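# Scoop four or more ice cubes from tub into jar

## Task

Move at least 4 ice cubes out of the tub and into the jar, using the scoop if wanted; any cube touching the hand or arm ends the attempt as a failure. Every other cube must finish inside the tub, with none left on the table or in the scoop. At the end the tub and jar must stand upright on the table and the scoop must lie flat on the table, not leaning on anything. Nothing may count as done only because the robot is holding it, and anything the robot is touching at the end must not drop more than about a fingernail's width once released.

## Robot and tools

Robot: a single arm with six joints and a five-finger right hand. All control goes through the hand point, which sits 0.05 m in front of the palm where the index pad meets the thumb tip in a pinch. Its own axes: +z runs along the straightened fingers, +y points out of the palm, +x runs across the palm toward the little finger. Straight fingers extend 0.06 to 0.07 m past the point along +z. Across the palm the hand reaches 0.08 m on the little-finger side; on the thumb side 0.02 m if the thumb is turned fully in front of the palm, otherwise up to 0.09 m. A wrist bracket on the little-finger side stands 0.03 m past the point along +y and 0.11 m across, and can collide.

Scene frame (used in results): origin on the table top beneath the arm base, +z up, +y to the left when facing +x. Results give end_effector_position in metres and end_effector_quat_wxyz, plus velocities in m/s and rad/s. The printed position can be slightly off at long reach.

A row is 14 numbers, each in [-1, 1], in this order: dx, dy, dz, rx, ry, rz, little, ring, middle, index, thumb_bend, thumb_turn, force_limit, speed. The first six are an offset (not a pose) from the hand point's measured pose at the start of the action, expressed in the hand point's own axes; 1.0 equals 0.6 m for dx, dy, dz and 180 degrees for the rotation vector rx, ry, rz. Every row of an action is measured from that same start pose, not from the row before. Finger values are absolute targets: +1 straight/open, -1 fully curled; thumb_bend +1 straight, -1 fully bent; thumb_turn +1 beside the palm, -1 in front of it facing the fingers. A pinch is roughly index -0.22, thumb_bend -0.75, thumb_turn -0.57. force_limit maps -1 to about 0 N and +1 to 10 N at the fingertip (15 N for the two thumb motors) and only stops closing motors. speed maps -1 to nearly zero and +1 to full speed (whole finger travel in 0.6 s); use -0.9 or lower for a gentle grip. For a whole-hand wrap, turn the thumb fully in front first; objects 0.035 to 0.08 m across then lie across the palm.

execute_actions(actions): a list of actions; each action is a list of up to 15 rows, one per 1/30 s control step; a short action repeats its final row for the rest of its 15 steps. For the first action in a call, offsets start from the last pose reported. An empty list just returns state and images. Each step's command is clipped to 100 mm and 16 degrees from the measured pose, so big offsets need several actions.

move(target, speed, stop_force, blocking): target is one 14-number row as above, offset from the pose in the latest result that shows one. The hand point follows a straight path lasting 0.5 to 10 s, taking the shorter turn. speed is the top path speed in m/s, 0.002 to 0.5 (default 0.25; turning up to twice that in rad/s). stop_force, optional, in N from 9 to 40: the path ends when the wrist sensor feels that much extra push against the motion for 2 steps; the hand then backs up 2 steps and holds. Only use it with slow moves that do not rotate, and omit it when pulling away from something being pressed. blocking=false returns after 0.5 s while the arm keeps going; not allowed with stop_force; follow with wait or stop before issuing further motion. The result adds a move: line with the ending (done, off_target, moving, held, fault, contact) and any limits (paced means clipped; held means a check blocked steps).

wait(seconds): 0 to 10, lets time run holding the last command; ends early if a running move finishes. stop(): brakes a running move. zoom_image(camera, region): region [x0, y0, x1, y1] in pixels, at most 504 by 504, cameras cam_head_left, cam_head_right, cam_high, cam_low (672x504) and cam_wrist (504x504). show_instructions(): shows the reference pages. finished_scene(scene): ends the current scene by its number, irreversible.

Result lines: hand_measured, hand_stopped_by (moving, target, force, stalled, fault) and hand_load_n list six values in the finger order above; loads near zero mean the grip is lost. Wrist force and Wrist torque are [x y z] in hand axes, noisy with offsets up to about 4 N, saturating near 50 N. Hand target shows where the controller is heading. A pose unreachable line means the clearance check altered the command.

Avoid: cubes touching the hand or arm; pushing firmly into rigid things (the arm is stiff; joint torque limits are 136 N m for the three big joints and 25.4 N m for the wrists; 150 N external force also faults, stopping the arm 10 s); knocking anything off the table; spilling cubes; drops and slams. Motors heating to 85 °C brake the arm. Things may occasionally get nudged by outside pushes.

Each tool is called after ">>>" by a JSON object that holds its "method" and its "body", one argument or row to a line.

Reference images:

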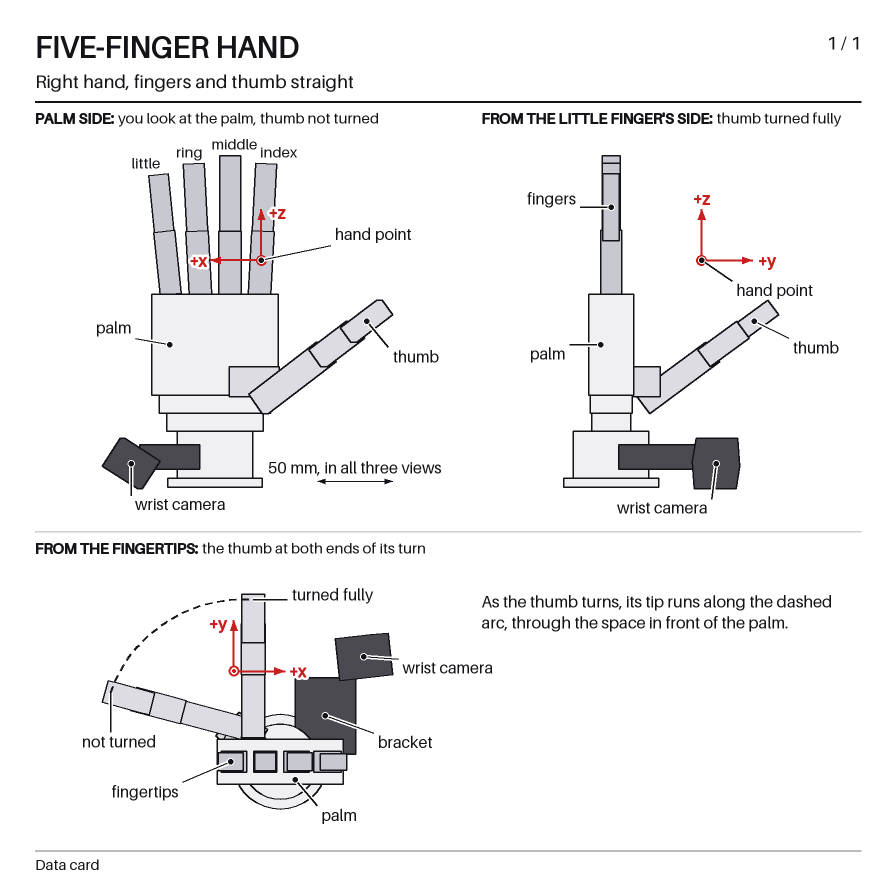

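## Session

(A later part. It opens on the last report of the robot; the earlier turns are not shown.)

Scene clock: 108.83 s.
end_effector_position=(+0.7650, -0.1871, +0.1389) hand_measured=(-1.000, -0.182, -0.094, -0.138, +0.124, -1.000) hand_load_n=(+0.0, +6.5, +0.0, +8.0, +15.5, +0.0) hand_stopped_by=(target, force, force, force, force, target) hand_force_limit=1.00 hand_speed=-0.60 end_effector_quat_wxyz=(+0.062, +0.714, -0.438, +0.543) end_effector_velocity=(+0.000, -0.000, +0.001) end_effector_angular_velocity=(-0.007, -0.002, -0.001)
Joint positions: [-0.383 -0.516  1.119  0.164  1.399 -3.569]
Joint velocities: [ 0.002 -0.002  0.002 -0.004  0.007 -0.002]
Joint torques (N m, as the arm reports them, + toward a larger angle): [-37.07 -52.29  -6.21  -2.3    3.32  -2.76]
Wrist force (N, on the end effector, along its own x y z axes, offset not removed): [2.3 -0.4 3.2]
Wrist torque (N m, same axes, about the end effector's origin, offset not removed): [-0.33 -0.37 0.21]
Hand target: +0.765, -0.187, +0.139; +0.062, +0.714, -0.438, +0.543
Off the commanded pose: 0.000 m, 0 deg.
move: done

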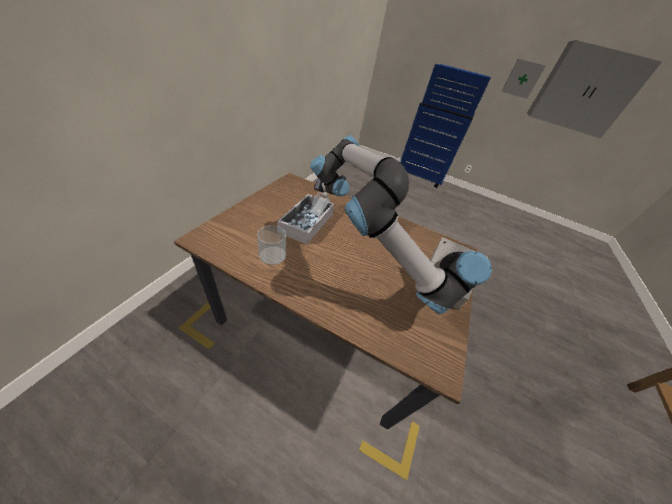

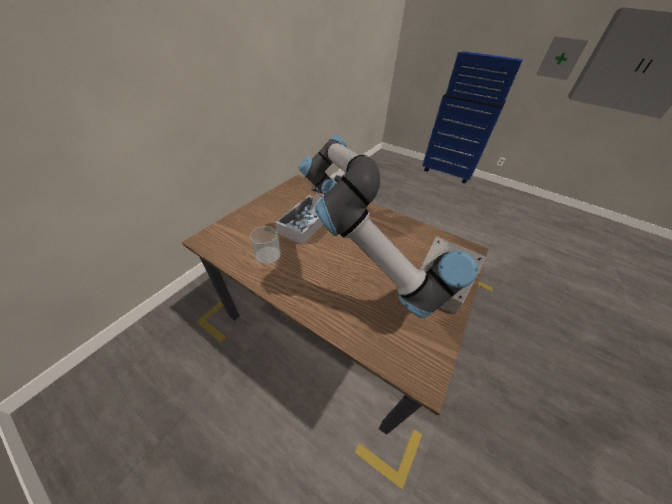

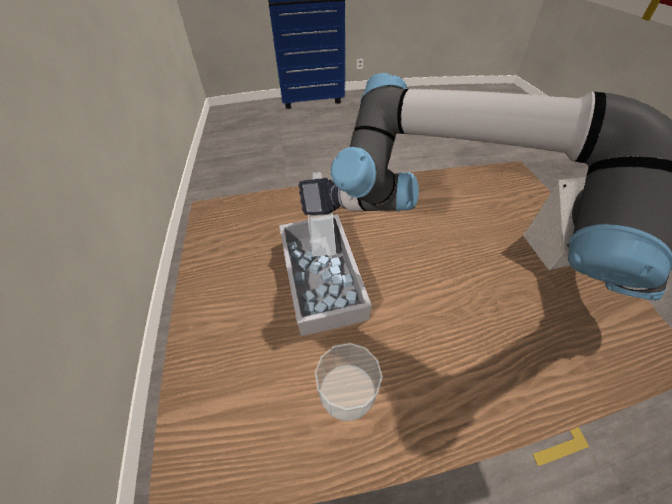

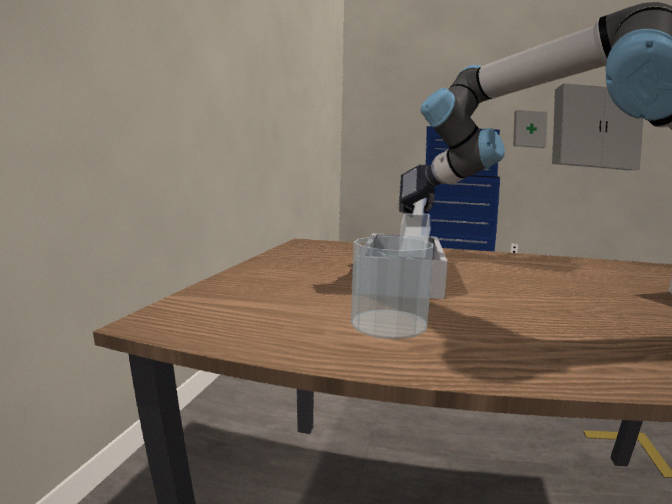

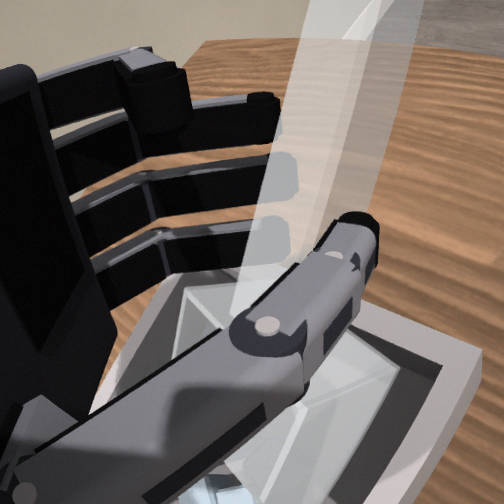

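>>> {"method": "move", "body": {
  "target": [-0.104,-0.075,-0.082,0,0,0,-1,-0.9,-0.9,-0.9,-0.9,-1,1,-0.6],
  "speed": 0.04,
  "stop_force": 12
}}

>>> {"method": "zoom_image", "body": {
  "camera": "cam_high",
  "region": [230,130,450,350]
}}

Scene clock: 119.80 s.
end_effector_position=(+0.7591, -0.0971, +0.1245) hand_measured=(-1.000, -0.900, -0.144, -0.154, +0.128, -1.000) hand_load_n=(+0.0, +0.0, +15.5, +7.5, +22.0, +0.0) hand_stopped_by=(target, target, force, force, force, target) hand_force_limit=1.00 hand_speed=-0.60 end_effector_quat_wxyz=(+0.062, +0.714, -0.438, +0.543) end_effector_velocity=(+0.001, +0.002, +0.000) end_effector_angular_velocity=(+0.000, -0.001, +0.002)
Joint positions: [-0.273 -0.628  1.187  0.197  1.478 -3.493]
Joint velocities: [ 0.002 -0.002 -0.     0.001  0.001  0.001]
Joint torques (N m, as the arm reports them, + toward a larger angle): [-35.5  -52.55  -5.74   2.13   3.57   2.45]
Wrist force (N, on the end effector, along its own x y z axes, offset not removed): [0.9 0.7 0.4]
Wrist torque (N m, same axes, about the end effector's origin, offset not removed): [-0.06 -0.24 0.10]
Hand target: +0.759, -0.097, +0.125; +0.062, +0.714, -0.438, +0.543
Off the commanded pose: 0.000 m, 0 deg.
move: done

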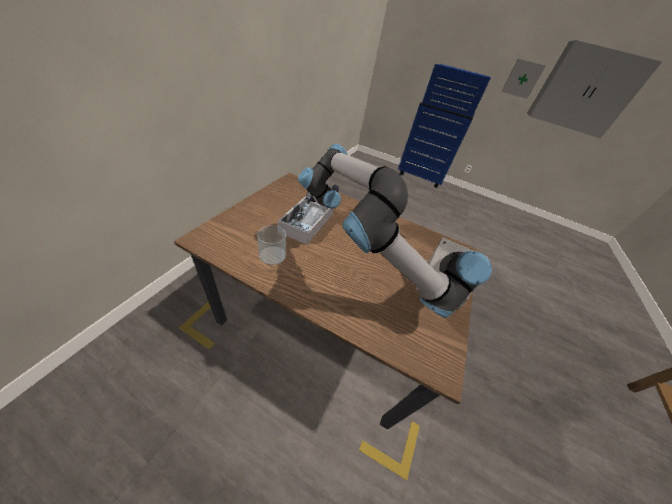

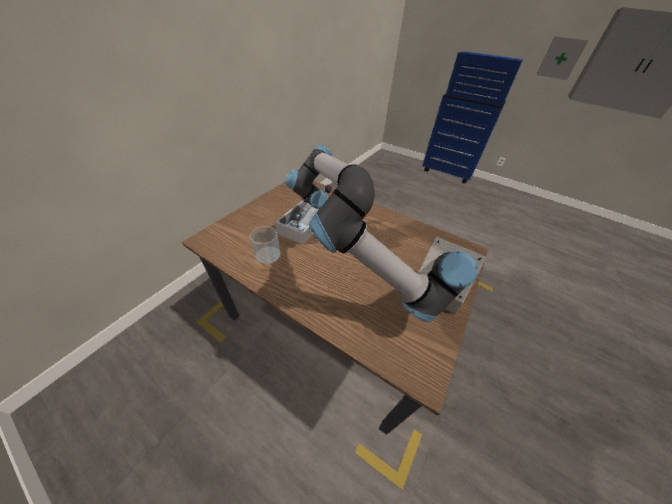

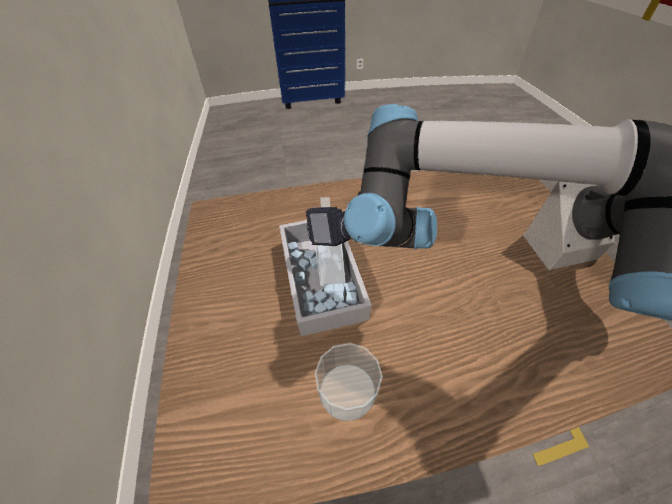

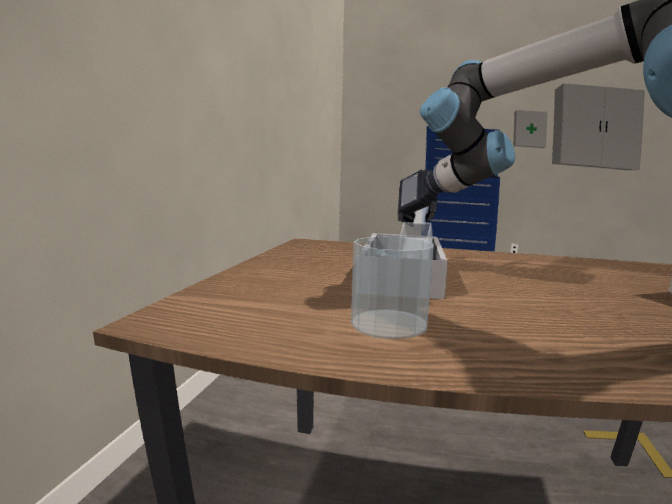

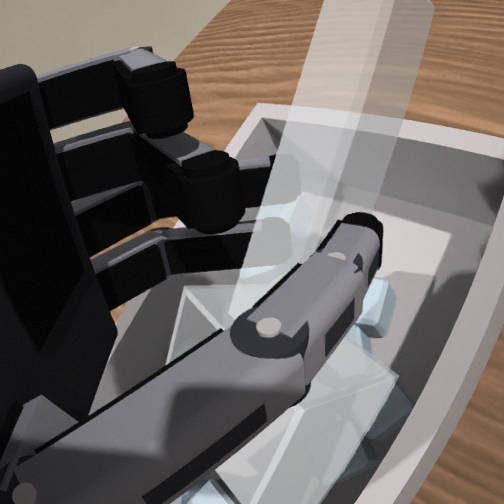

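Region (230, 130, 450, 350) of cam_high's 672x504 image, scaled by 2.291, with more detail than that image has.

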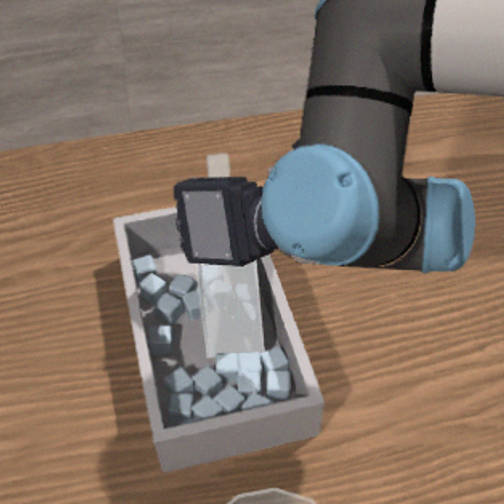

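>>> {"method": "move", "body": {
  "target": [0.11,-0.052,-0.054,0,0,0,-1,-0.9,-0.9,-0.9,-0.9,-1,1,-0.6],
  "speed": 0.1
}}

>>> {"method": "move", "body": {
  "target": [0.084,0.091,0.085,0,0.122,-0.113,-1,-0.9,-0.9,-0.9,-0.9,-1,1,-0.6],
  "speed": 0.1
}}

>>> {"method": "zoom_image", "body": {
  "camera": "cam_head_left",
  "region": [240,130,400,280]
}}

Scene clock: 134.03 s.
end_effector_position=(+0.7590, -0.0968, +0.2044) hand_measured=(-1.000, -0.900, -0.144, -0.154, +0.128, -1.000) hand_load_n=(+0.0, +0.0, +15.5, +7.0, +22.0, +0.0) hand_stopped_by=(target, target, force, force, force, target) hand_force_limit=1.00 hand_speed=-0.60 end_effector_quat_wxyz=(+0.062, +0.714, -0.438, +0.543) end_effector_velocity=(-0.000, -0.001, +0.002) end_effector_angular_velocity=(+0.001, -0.001, -0.002)
Joint positions: [-0.36  -0.681  1.13   0.315  1.415 -3.554]
Joint velocities: [-0.003 -0.    -0.001  0.002 -0.001 -0.   ]
Joint torques (N m, as the arm reports them, + toward a larger angle): [-50.09 -49.6  -19.31   2.17  -1.36  -2.69]
Wrist force (N, on the end effector, along its own x y z axes, offset not removed): [-1.1 2.5 2.1]
Wrist torque (N m, same axes, about the end effector's origin, offset not removed): [0.10 0.03 0.09]
Hand target: +0.759, -0.097, +0.204; +0.062, +0.714, -0.438, +0.543
Off the commanded pose: 0.000 m, 0 deg.
move: done

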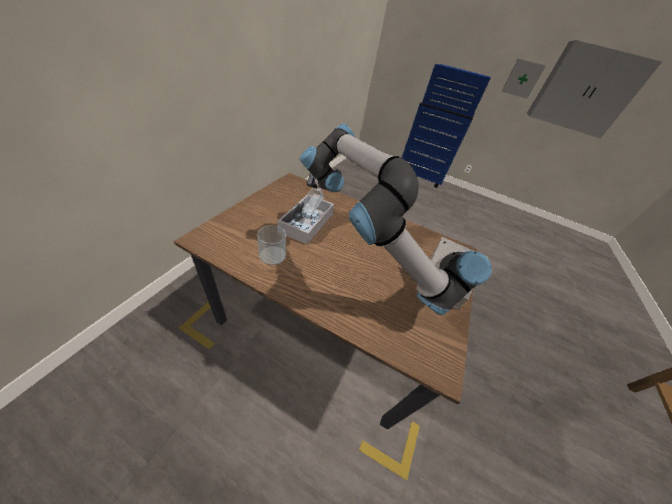

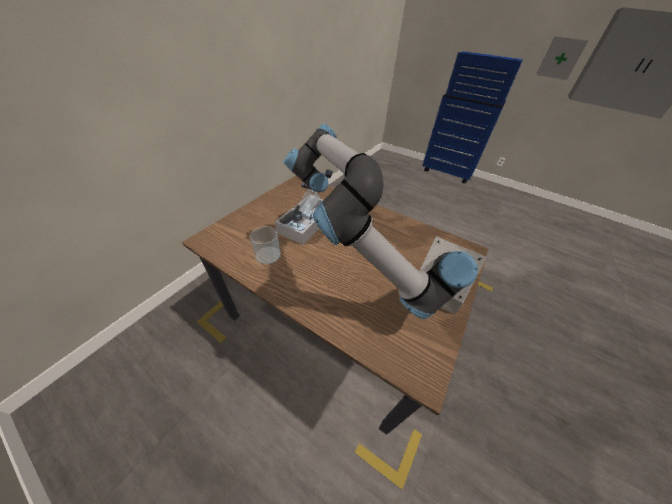

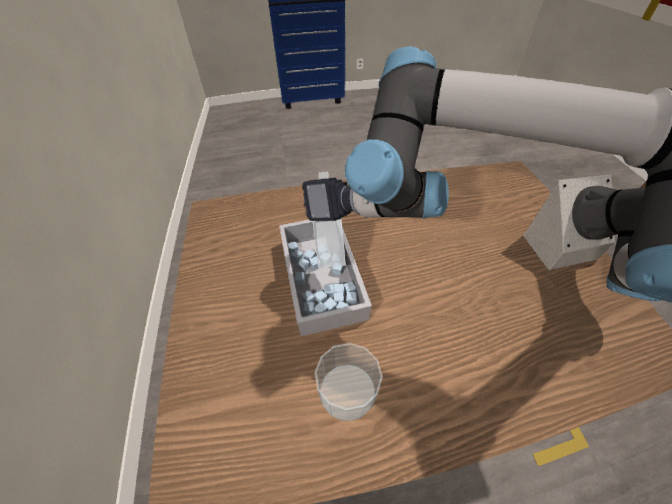

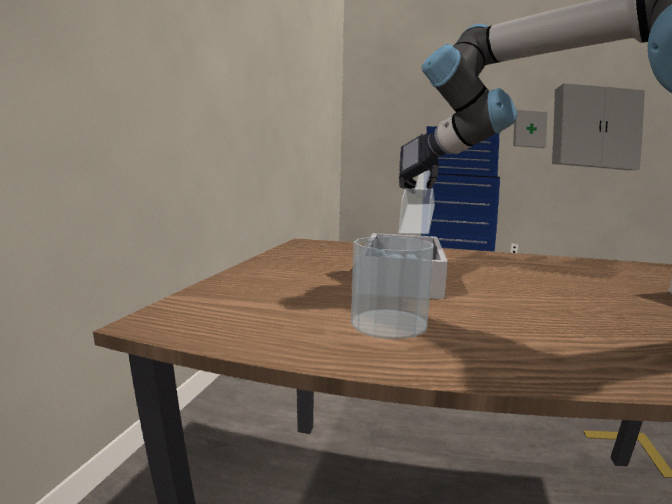

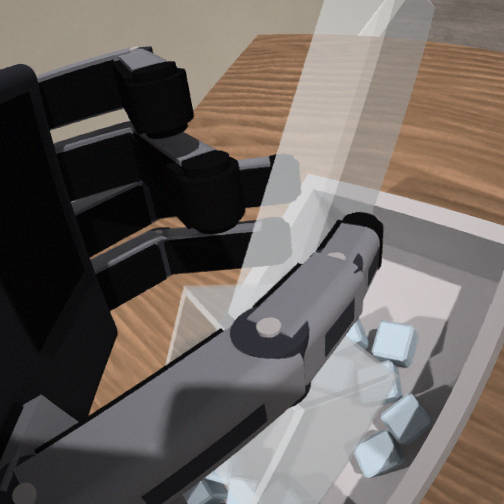

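Scene clock: 136.97 s.
end_effector_position=(+0.7593, -0.1867, +0.2044) hand_measured=(-1.000, -0.900, -0.144, -0.154, +0.128, -1.000) hand_load_n=(+0.0, +0.0, +15.5, +7.0, +22.0, +0.0) hand_stopped_by=(target, target, force, force, force, target) hand_force_limit=1.00 hand_speed=-0.60 end_effector_quat_wxyz=(+0.238, +0.664, -0.287, +0.649) end_effector_velocity=(-0.000, -0.002, +0.001) end_effector_angular_velocity=(-0.008, -0.003, -0.000)
Joint positions: [-0.288 -0.618  1.263 -0.085  1.794 -3.874]
Joint velocities: [-0.001  0.001  0.003 -0.009  0.004 -0.005]
Joint torques (N m, as the arm reports them, + toward a larger angle): [-35.83 -22.04  -5.95  -2.48   3.69  -2.86]
Wrist force (N, on the end effector, along its own x y z axes, offset not removed): [-1.8 4.2 2.0]
Wrist torque (N m, same axes, about the end effector's origin, offset not removed): [0.43 0.26 0.05]
Hand target: +0.759, -0.187, +0.204; +0.238, +0.663, -0.286, +0.649
Off the commanded pose: 0.000 m, 0 deg.
move: done

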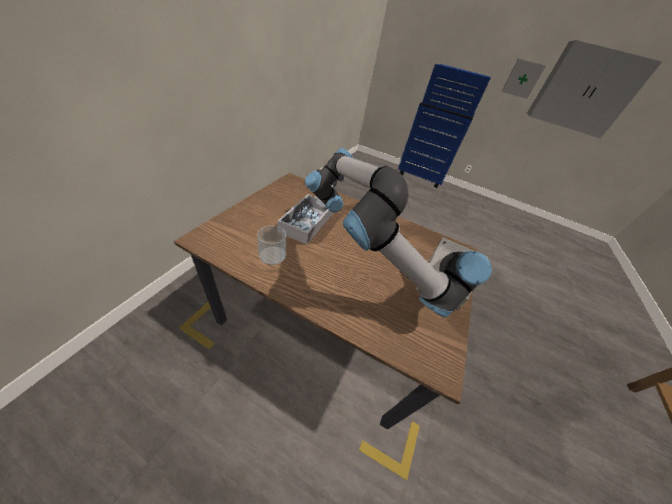

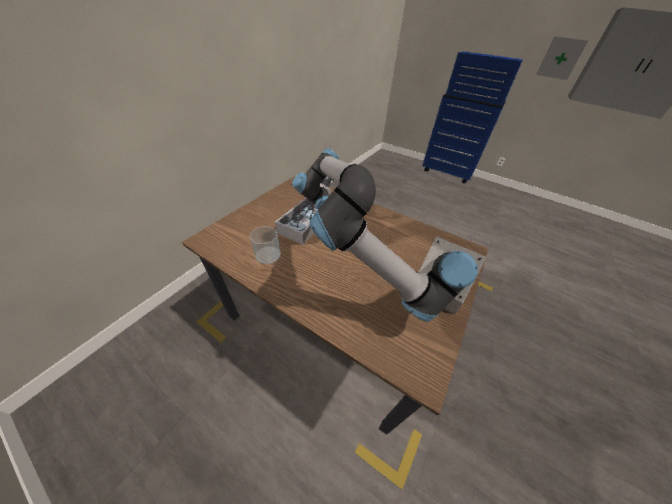

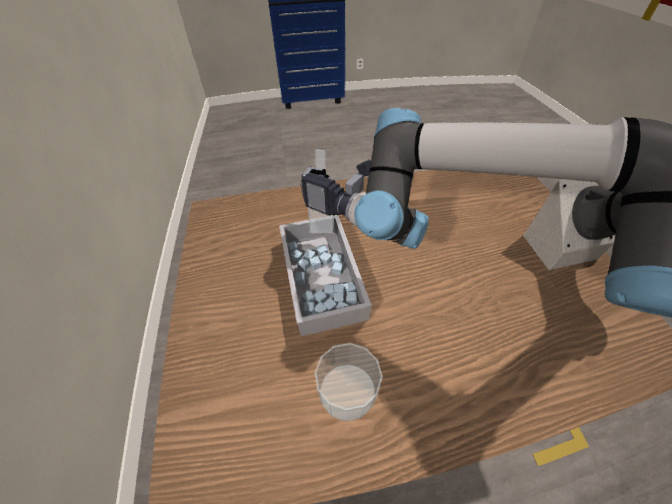

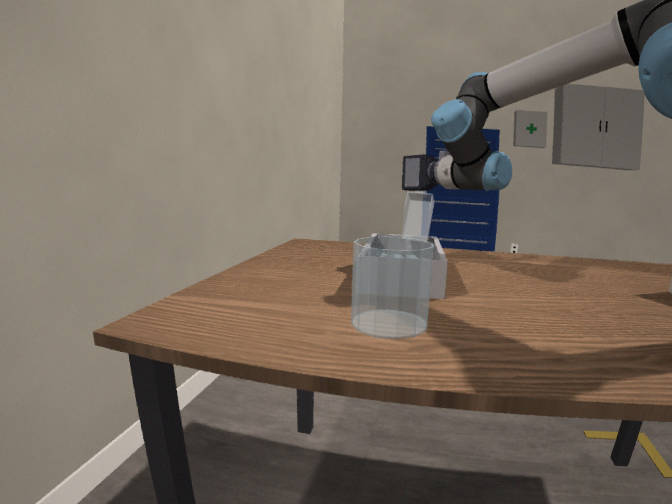

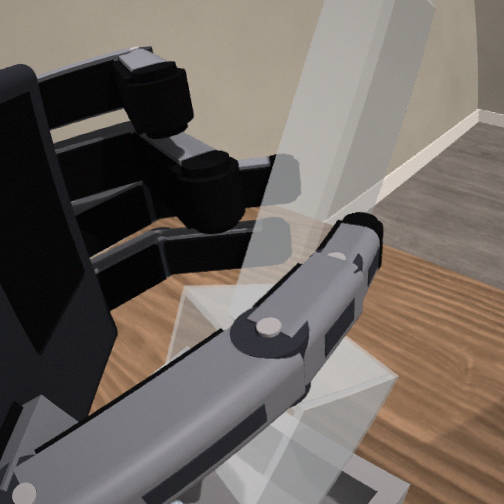

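Region (240, 130, 400, 280) of cam_head_left's 672x504 image, scaled by 3.150, with more detail than that image has; it fills the top 472 rows of this view, and the rest is white.

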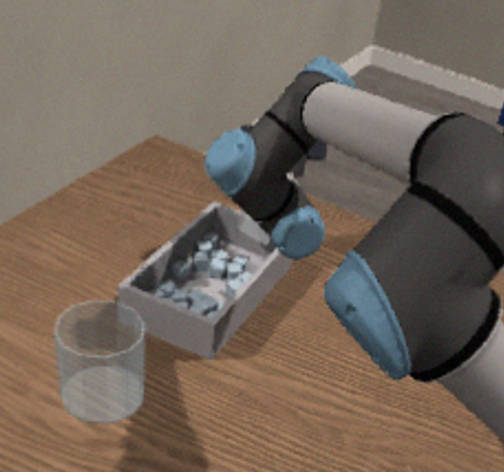

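>>> {"method": "move", "body": {
  "target": [-0.077,-0.02,-0.02,0,0,0,-1,-0.9,-0.9,-0.9,-0.9,-1,1,-0.6],
  "speed": 0.02,
  "stop_force": 9
}}

>>> {"method": "zoom_image", "body": {
  "camera": "cam_high",
  "region": [230,130,450,350]
}}

Scene clock: 147.03 s.
end_effector_position=(+0.7592, -0.1665, +0.1596) hand_measured=(-1.000, -0.900, -0.144, -0.154, +0.128, -1.000) hand_load_n=(+0.0, +0.0, +16.5, +5.0, +22.0, +1.5) hand_stopped_by=(target, target, force, force, force, target) hand_force_limit=1.00 hand_speed=-0.60 end_effector_quat_wxyz=(+0.238, +0.664, -0.287, +0.649) end_effector_velocity=(+0.001, +0.001, -0.000) end_effector_angular_velocity=(-0.001, -0.001, +0.001)
Joint positions: [-0.215 -0.593  1.269 -0.105  1.856 -3.833]
Joint velocities: [ 0.002  0.    -0.001 -0.     0.002  0.   ]
Joint torques (N m, as the arm reports them, + toward a larger angle): [-34.92 -22.48 -18.09  -1.9    3.4    2.45]
Wrist force (N, on the end effector, along its own x y z axes, offset not removed): [2.3 4.4 0.8]
Wrist torque (N m, same axes, about the end effector's origin, offset not removed): [0.50 -0.32 0.34]
Hand target: +0.759, -0.166, +0.159; +0.238, +0.664, -0.287, +0.649
Off the commanded pose: 0.000 m, 0 deg.
move: done

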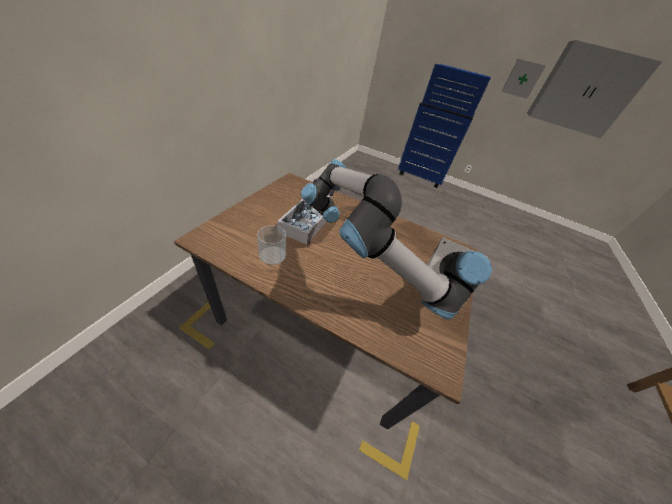

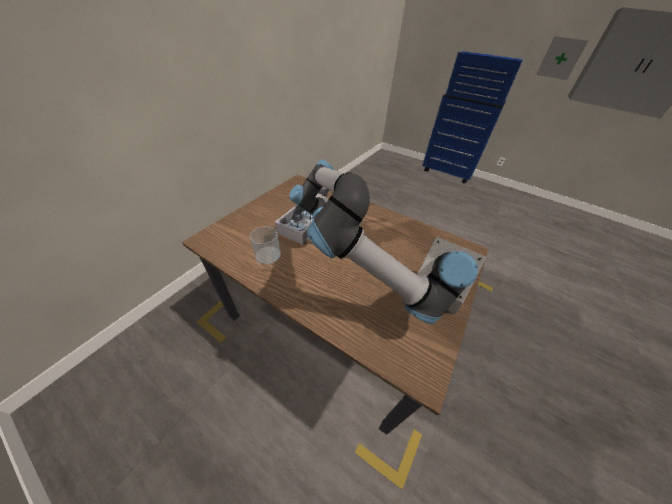

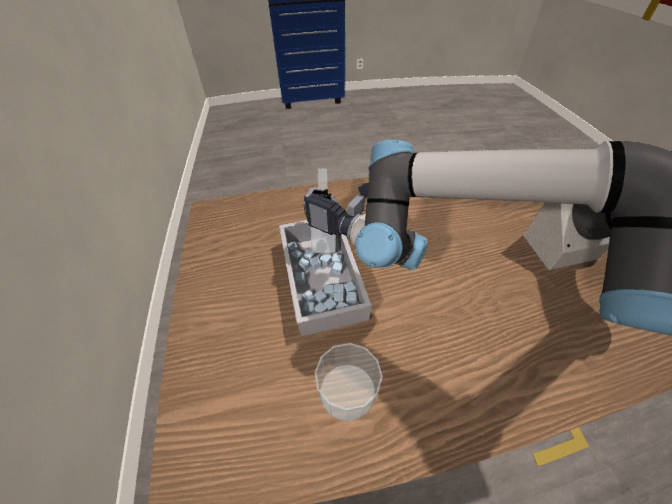

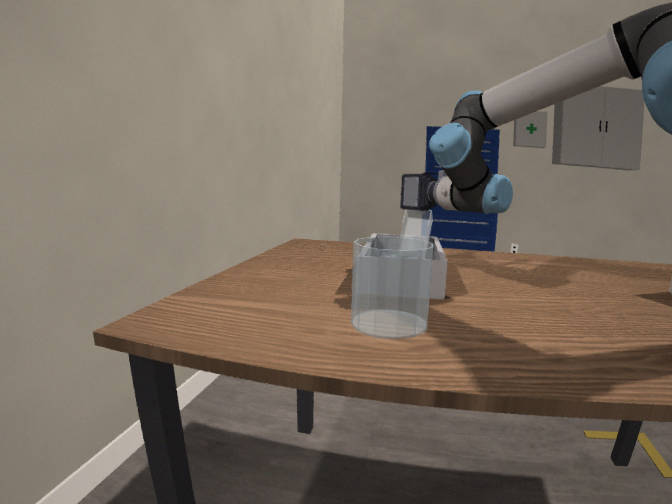

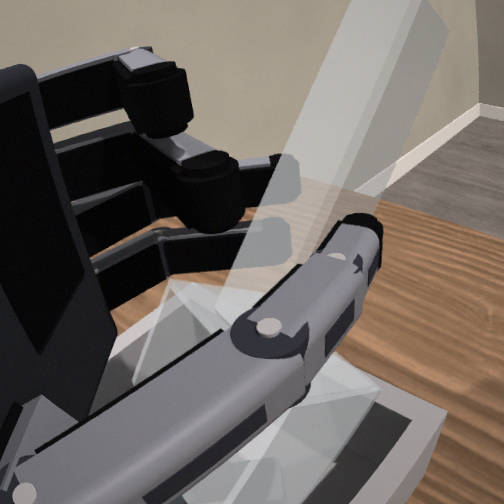

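Region (230, 130, 450, 350) of cam_high's 672x504 image, scaled by 2.291, with more detail than that image has.

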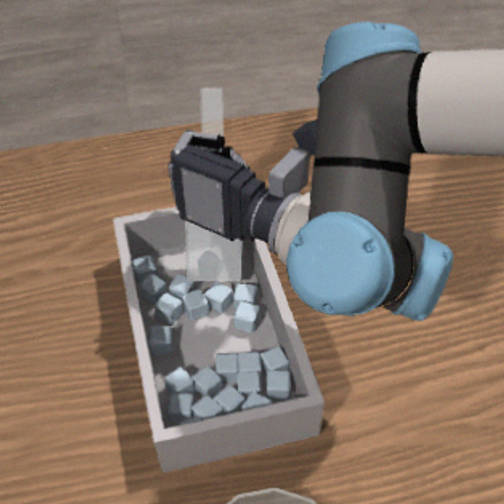

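>>> {"method": "move", "body": {
  "target": [-0.068,-0.032,-0.031,0,-0.101,0.094,-1,-0.9,-0.9,-0.9,-0.9,-1,1,-0.6],
  "speed": 0.04
}}

>>> {"method": "zoom_image", "body": {
  "camera": "cam_high",
  "region": [230,130,450,350]
}}

Scene clock: 158.90 s.
end_effector_position=(+0.7592, -0.1370, +0.1209) hand_measured=(-1.000, -0.900, -0.144, -0.154, +0.128, -1.000) hand_load_n=(+0.0, +0.0, +16.0, +6.0, +21.5, +1.5) hand_stopped_by=(target, target, force, force, force, target) hand_force_limit=1.00 hand_speed=-0.60 end_effector_quat_wxyz=(+0.092, +0.708, -0.414, +0.564) end_effector_velocity=(+0.000, +0.001, -0.001) end_effector_angular_velocity=(+0.008, +0.001, +0.001)
Joint positions: [-0.282 -0.588  1.201  0.12   1.533 -3.557]
Joint velocities: [-0.001  0.001 -0.002  0.003 -0.007  0.004]
Joint torques (N m, as the arm reports them, + toward a larger angle): [-51.03 -22.83 -19.51   1.88  -1.34   2.33]
Wrist force (N, on the end effector, along its own x y z axes, offset not removed): [1.3 1.8 2.2]
Wrist torque (N m, same axes, about the end effector's origin, offset not removed): [0.03 -0.32 0.08]
Hand target: +0.759, -0.137, +0.121; +0.092, +0.708, -0.415, +0.564
Off the commanded pose: 0.000 m, 0 deg.
move: done

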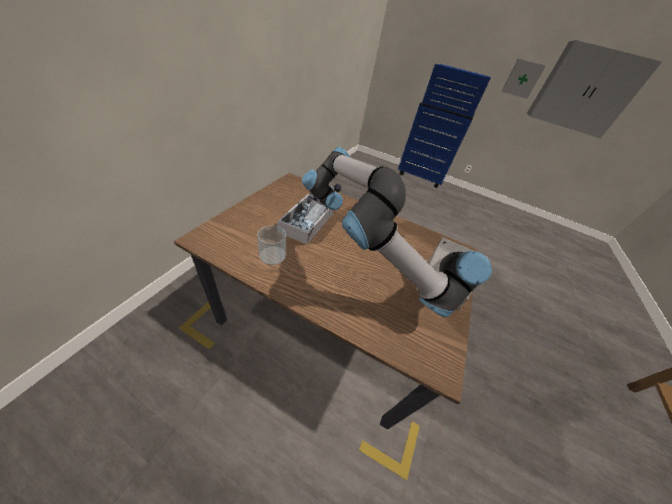

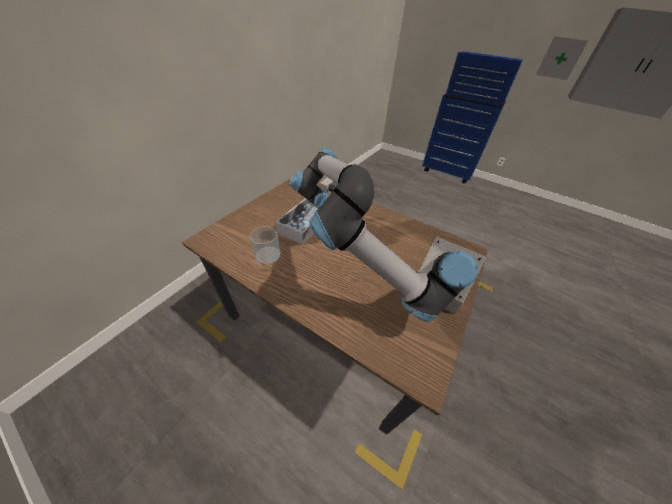

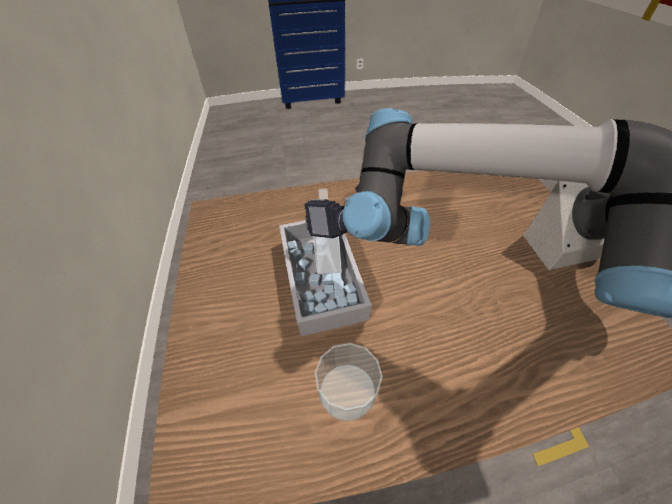

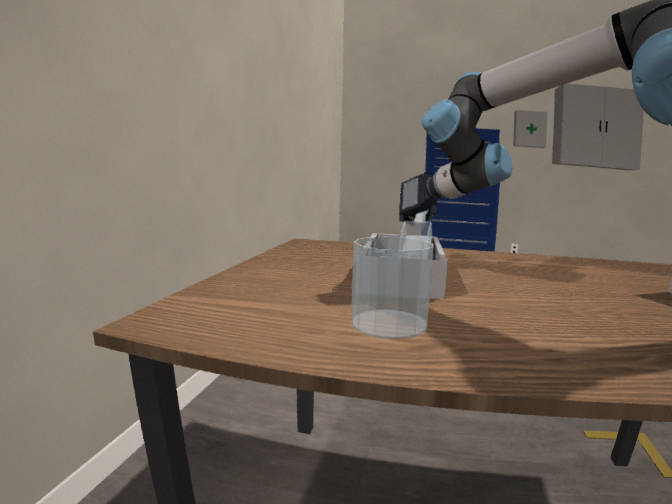

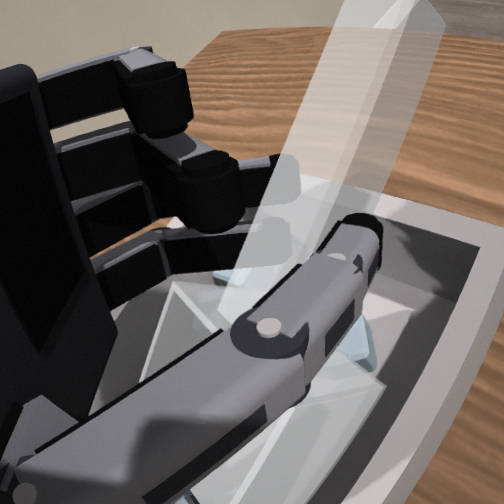

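Region (230, 130, 450, 350) of cam_high's 672x504 image, scaled by 2.291, with more detail than that image has.

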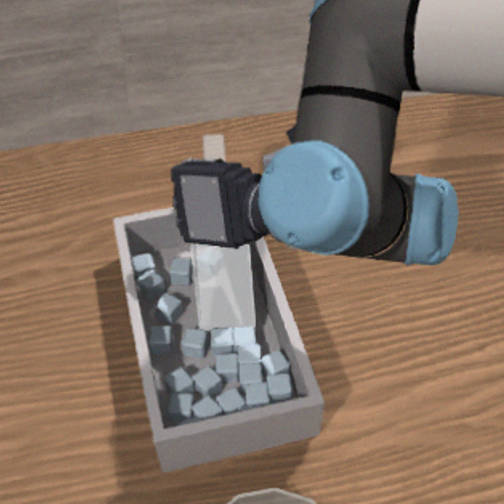

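>>> {"method": "move", "body": {
  "target": [-0.011,0.015,0.015,0,0,0,-1,-0.9,-0.9,-0.9,-0.9,-1,1,-0.6],
  "speed": 0.02
}}

>>> {"method": "move", "body": {
  "target": [-0.072,-0.09,-0.096,0,0,0,-1,-0.9,-0.9,-0.9,-0.9,-1,1,-0.6],
  "speed": 0.04,
  "stop_force": 12
}}

>>> {"method": "zoom_image", "body": {
  "camera": "cam_high",
  "region": [230,130,450,350]
}}

Scene clock: 167.73 s.
end_effector_position=(+0.7593, -0.1449, +0.1090) hand_measured=(-1.000, -0.900, -0.144, -0.154, +0.128, -1.000) hand_load_n=(+0.0, +0.0, +16.0, +6.0, +21.5, +1.5) hand_stopped_by=(target, target, force, force, force, target) hand_force_limit=1.00 hand_speed=-0.60 end_effector_quat_wxyz=(+0.092, +0.708, -0.414, +0.564) end_effector_velocity=(+0.001, -0.001, -0.001) end_effector_angular_velocity=(+0.000, -0.001, +0.001)
Joint positions: [-0.278 -0.568  1.201  0.098  1.536 -3.554]
Joint velocities: [ 0.     0.002 -0.001 -0.002  0.     0.001]
Joint torques (N m, as the arm reports them, + toward a larger angle): [-36.8  -24.    -7.49  -2.15   3.68   2.6 ]
Wrist force (N, on the end effector, along its own x y z axes, offset not removed): [0.9 -0.8 1.0]
Wrist torque (N m, same axes, about the end effector's origin, offset not removed): [-0.44 -0.19 0.21]
Hand target: +0.759, -0.145, +0.109; +0.092, +0.708, -0.414, +0.564
Off the commanded pose: 0.000 m, 0 deg.
move: done

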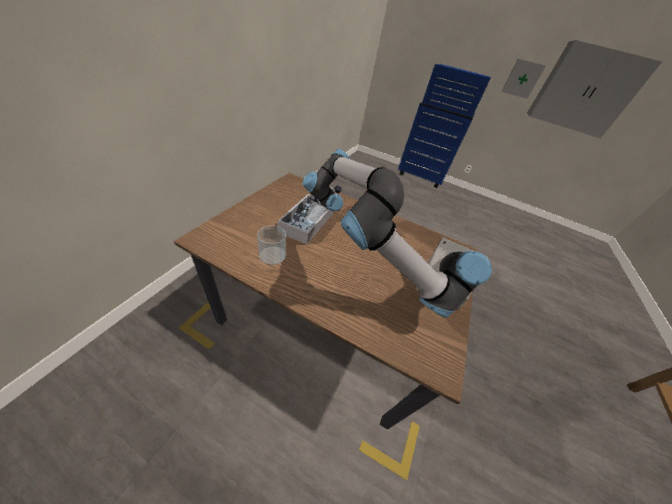

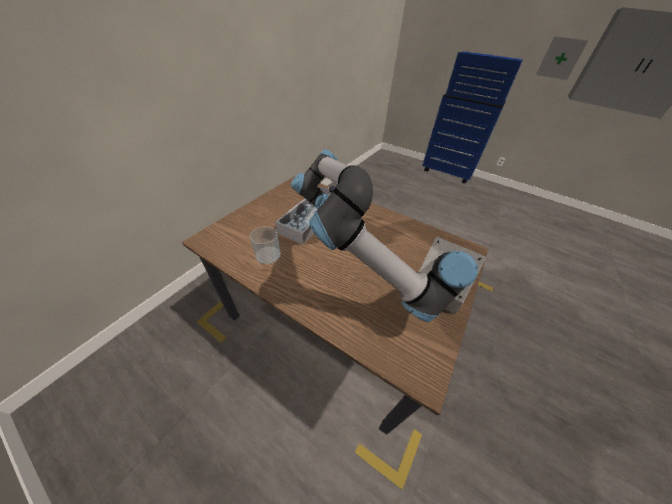

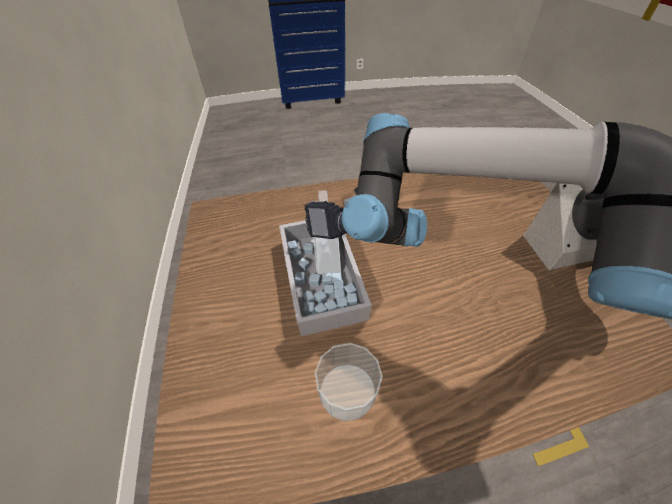

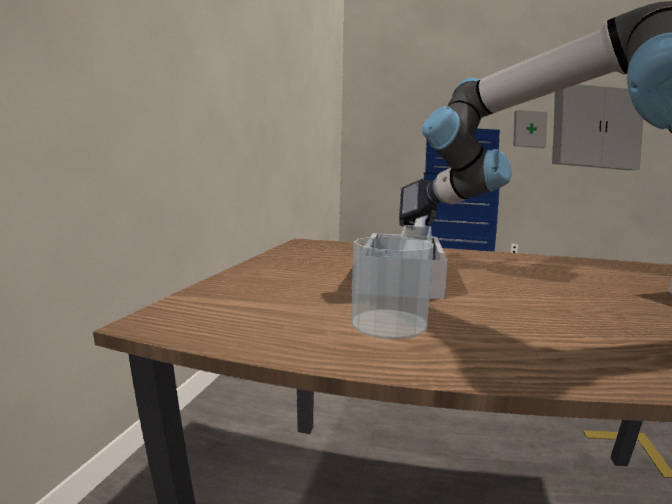

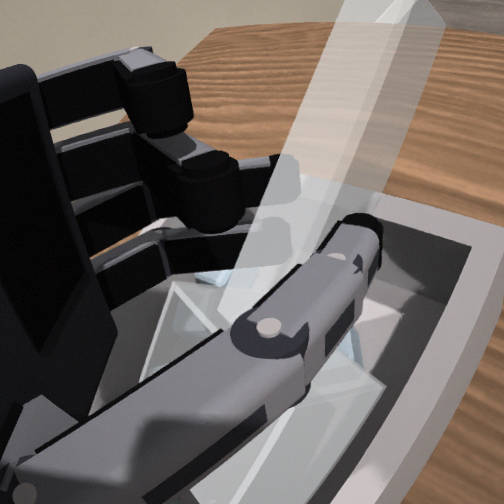

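Scene clock: 170.30 s.
end_effector_position=(+0.7541, -0.0550, +0.1094) hand_measured=(-1.000, -0.900, -0.144, -0.154, +0.128, -1.000) hand_load_n=(+0.0, +0.0, +16.0, +6.5, +22.0, +1.5) hand_stopped_by=(target, target, force, force, force, target) hand_force_limit=1.00 hand_speed=-0.60 end_effector_quat_wxyz=(+0.092, +0.708, -0.414, +0.564) end_effector_velocity=(+0.000, +0.001, -0.000) end_effector_angular_velocity=(-0.001, -0.001, -0.001)
Joint positions: [-0.178 -0.671  1.218  0.185  1.61  -3.487]
Joint velocities: [ 0.002 -0.    -0.001  0.001  0.003  0.001]
Joint torques (N m, as the arm reports them, + toward a larger angle): [-35.02 -52.21 -18.25   2.49   3.45   2.83]
Wrist force (N, on the end effector, along its own x y z axes, offset not removed): [-1.0 1.0 1.0]
Wrist torque (N m, same axes, about the end effector's origin, offset not removed): [0.06 0.13 -0.18]
Hand target: +0.754, -0.055, +0.109; +0.092, +0.708, -0.414, +0.564
Off the commanded pose: 0.000 m, 0 deg.
move: done

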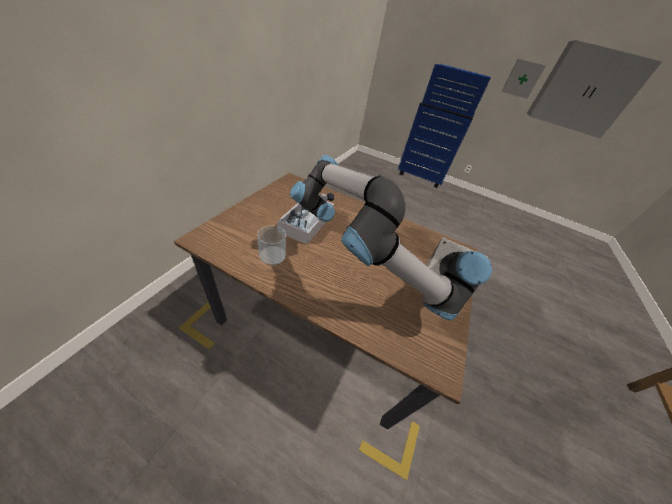

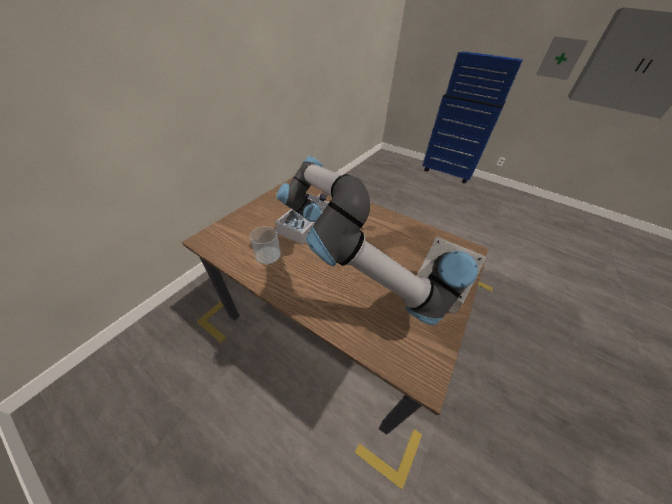

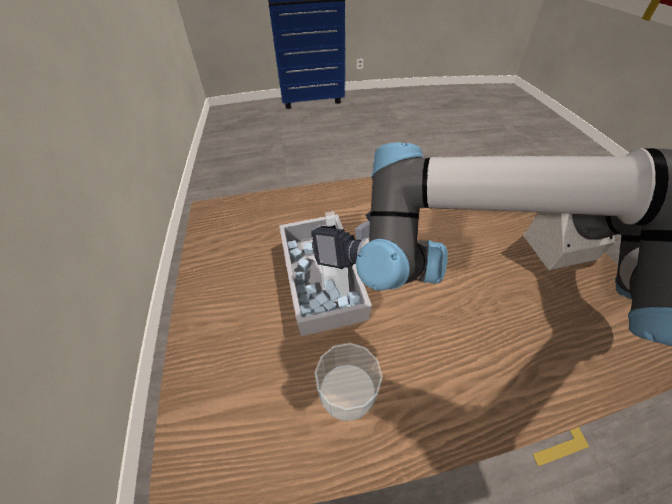

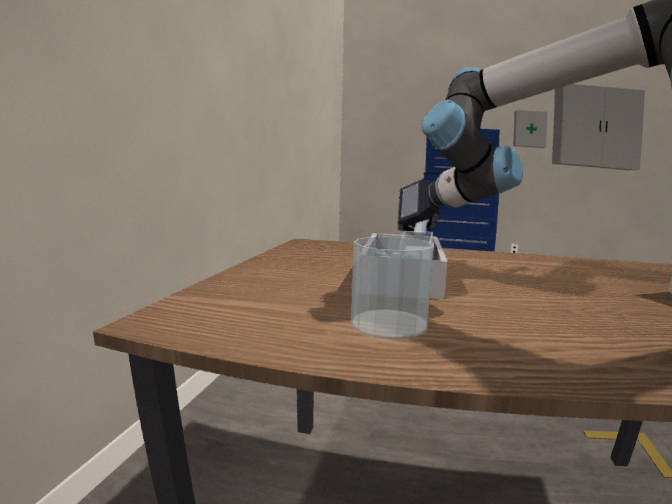

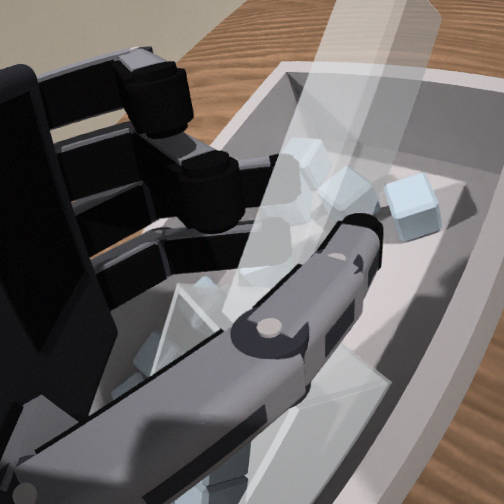

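Region (230, 130, 450, 350) of cam_high's 672x504 image, scaled by 2.291, with more detail than that image has.

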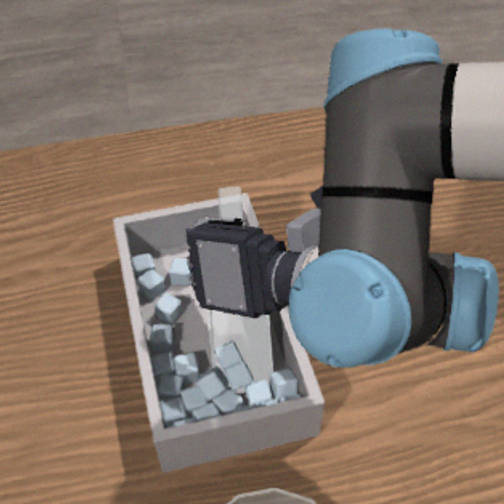

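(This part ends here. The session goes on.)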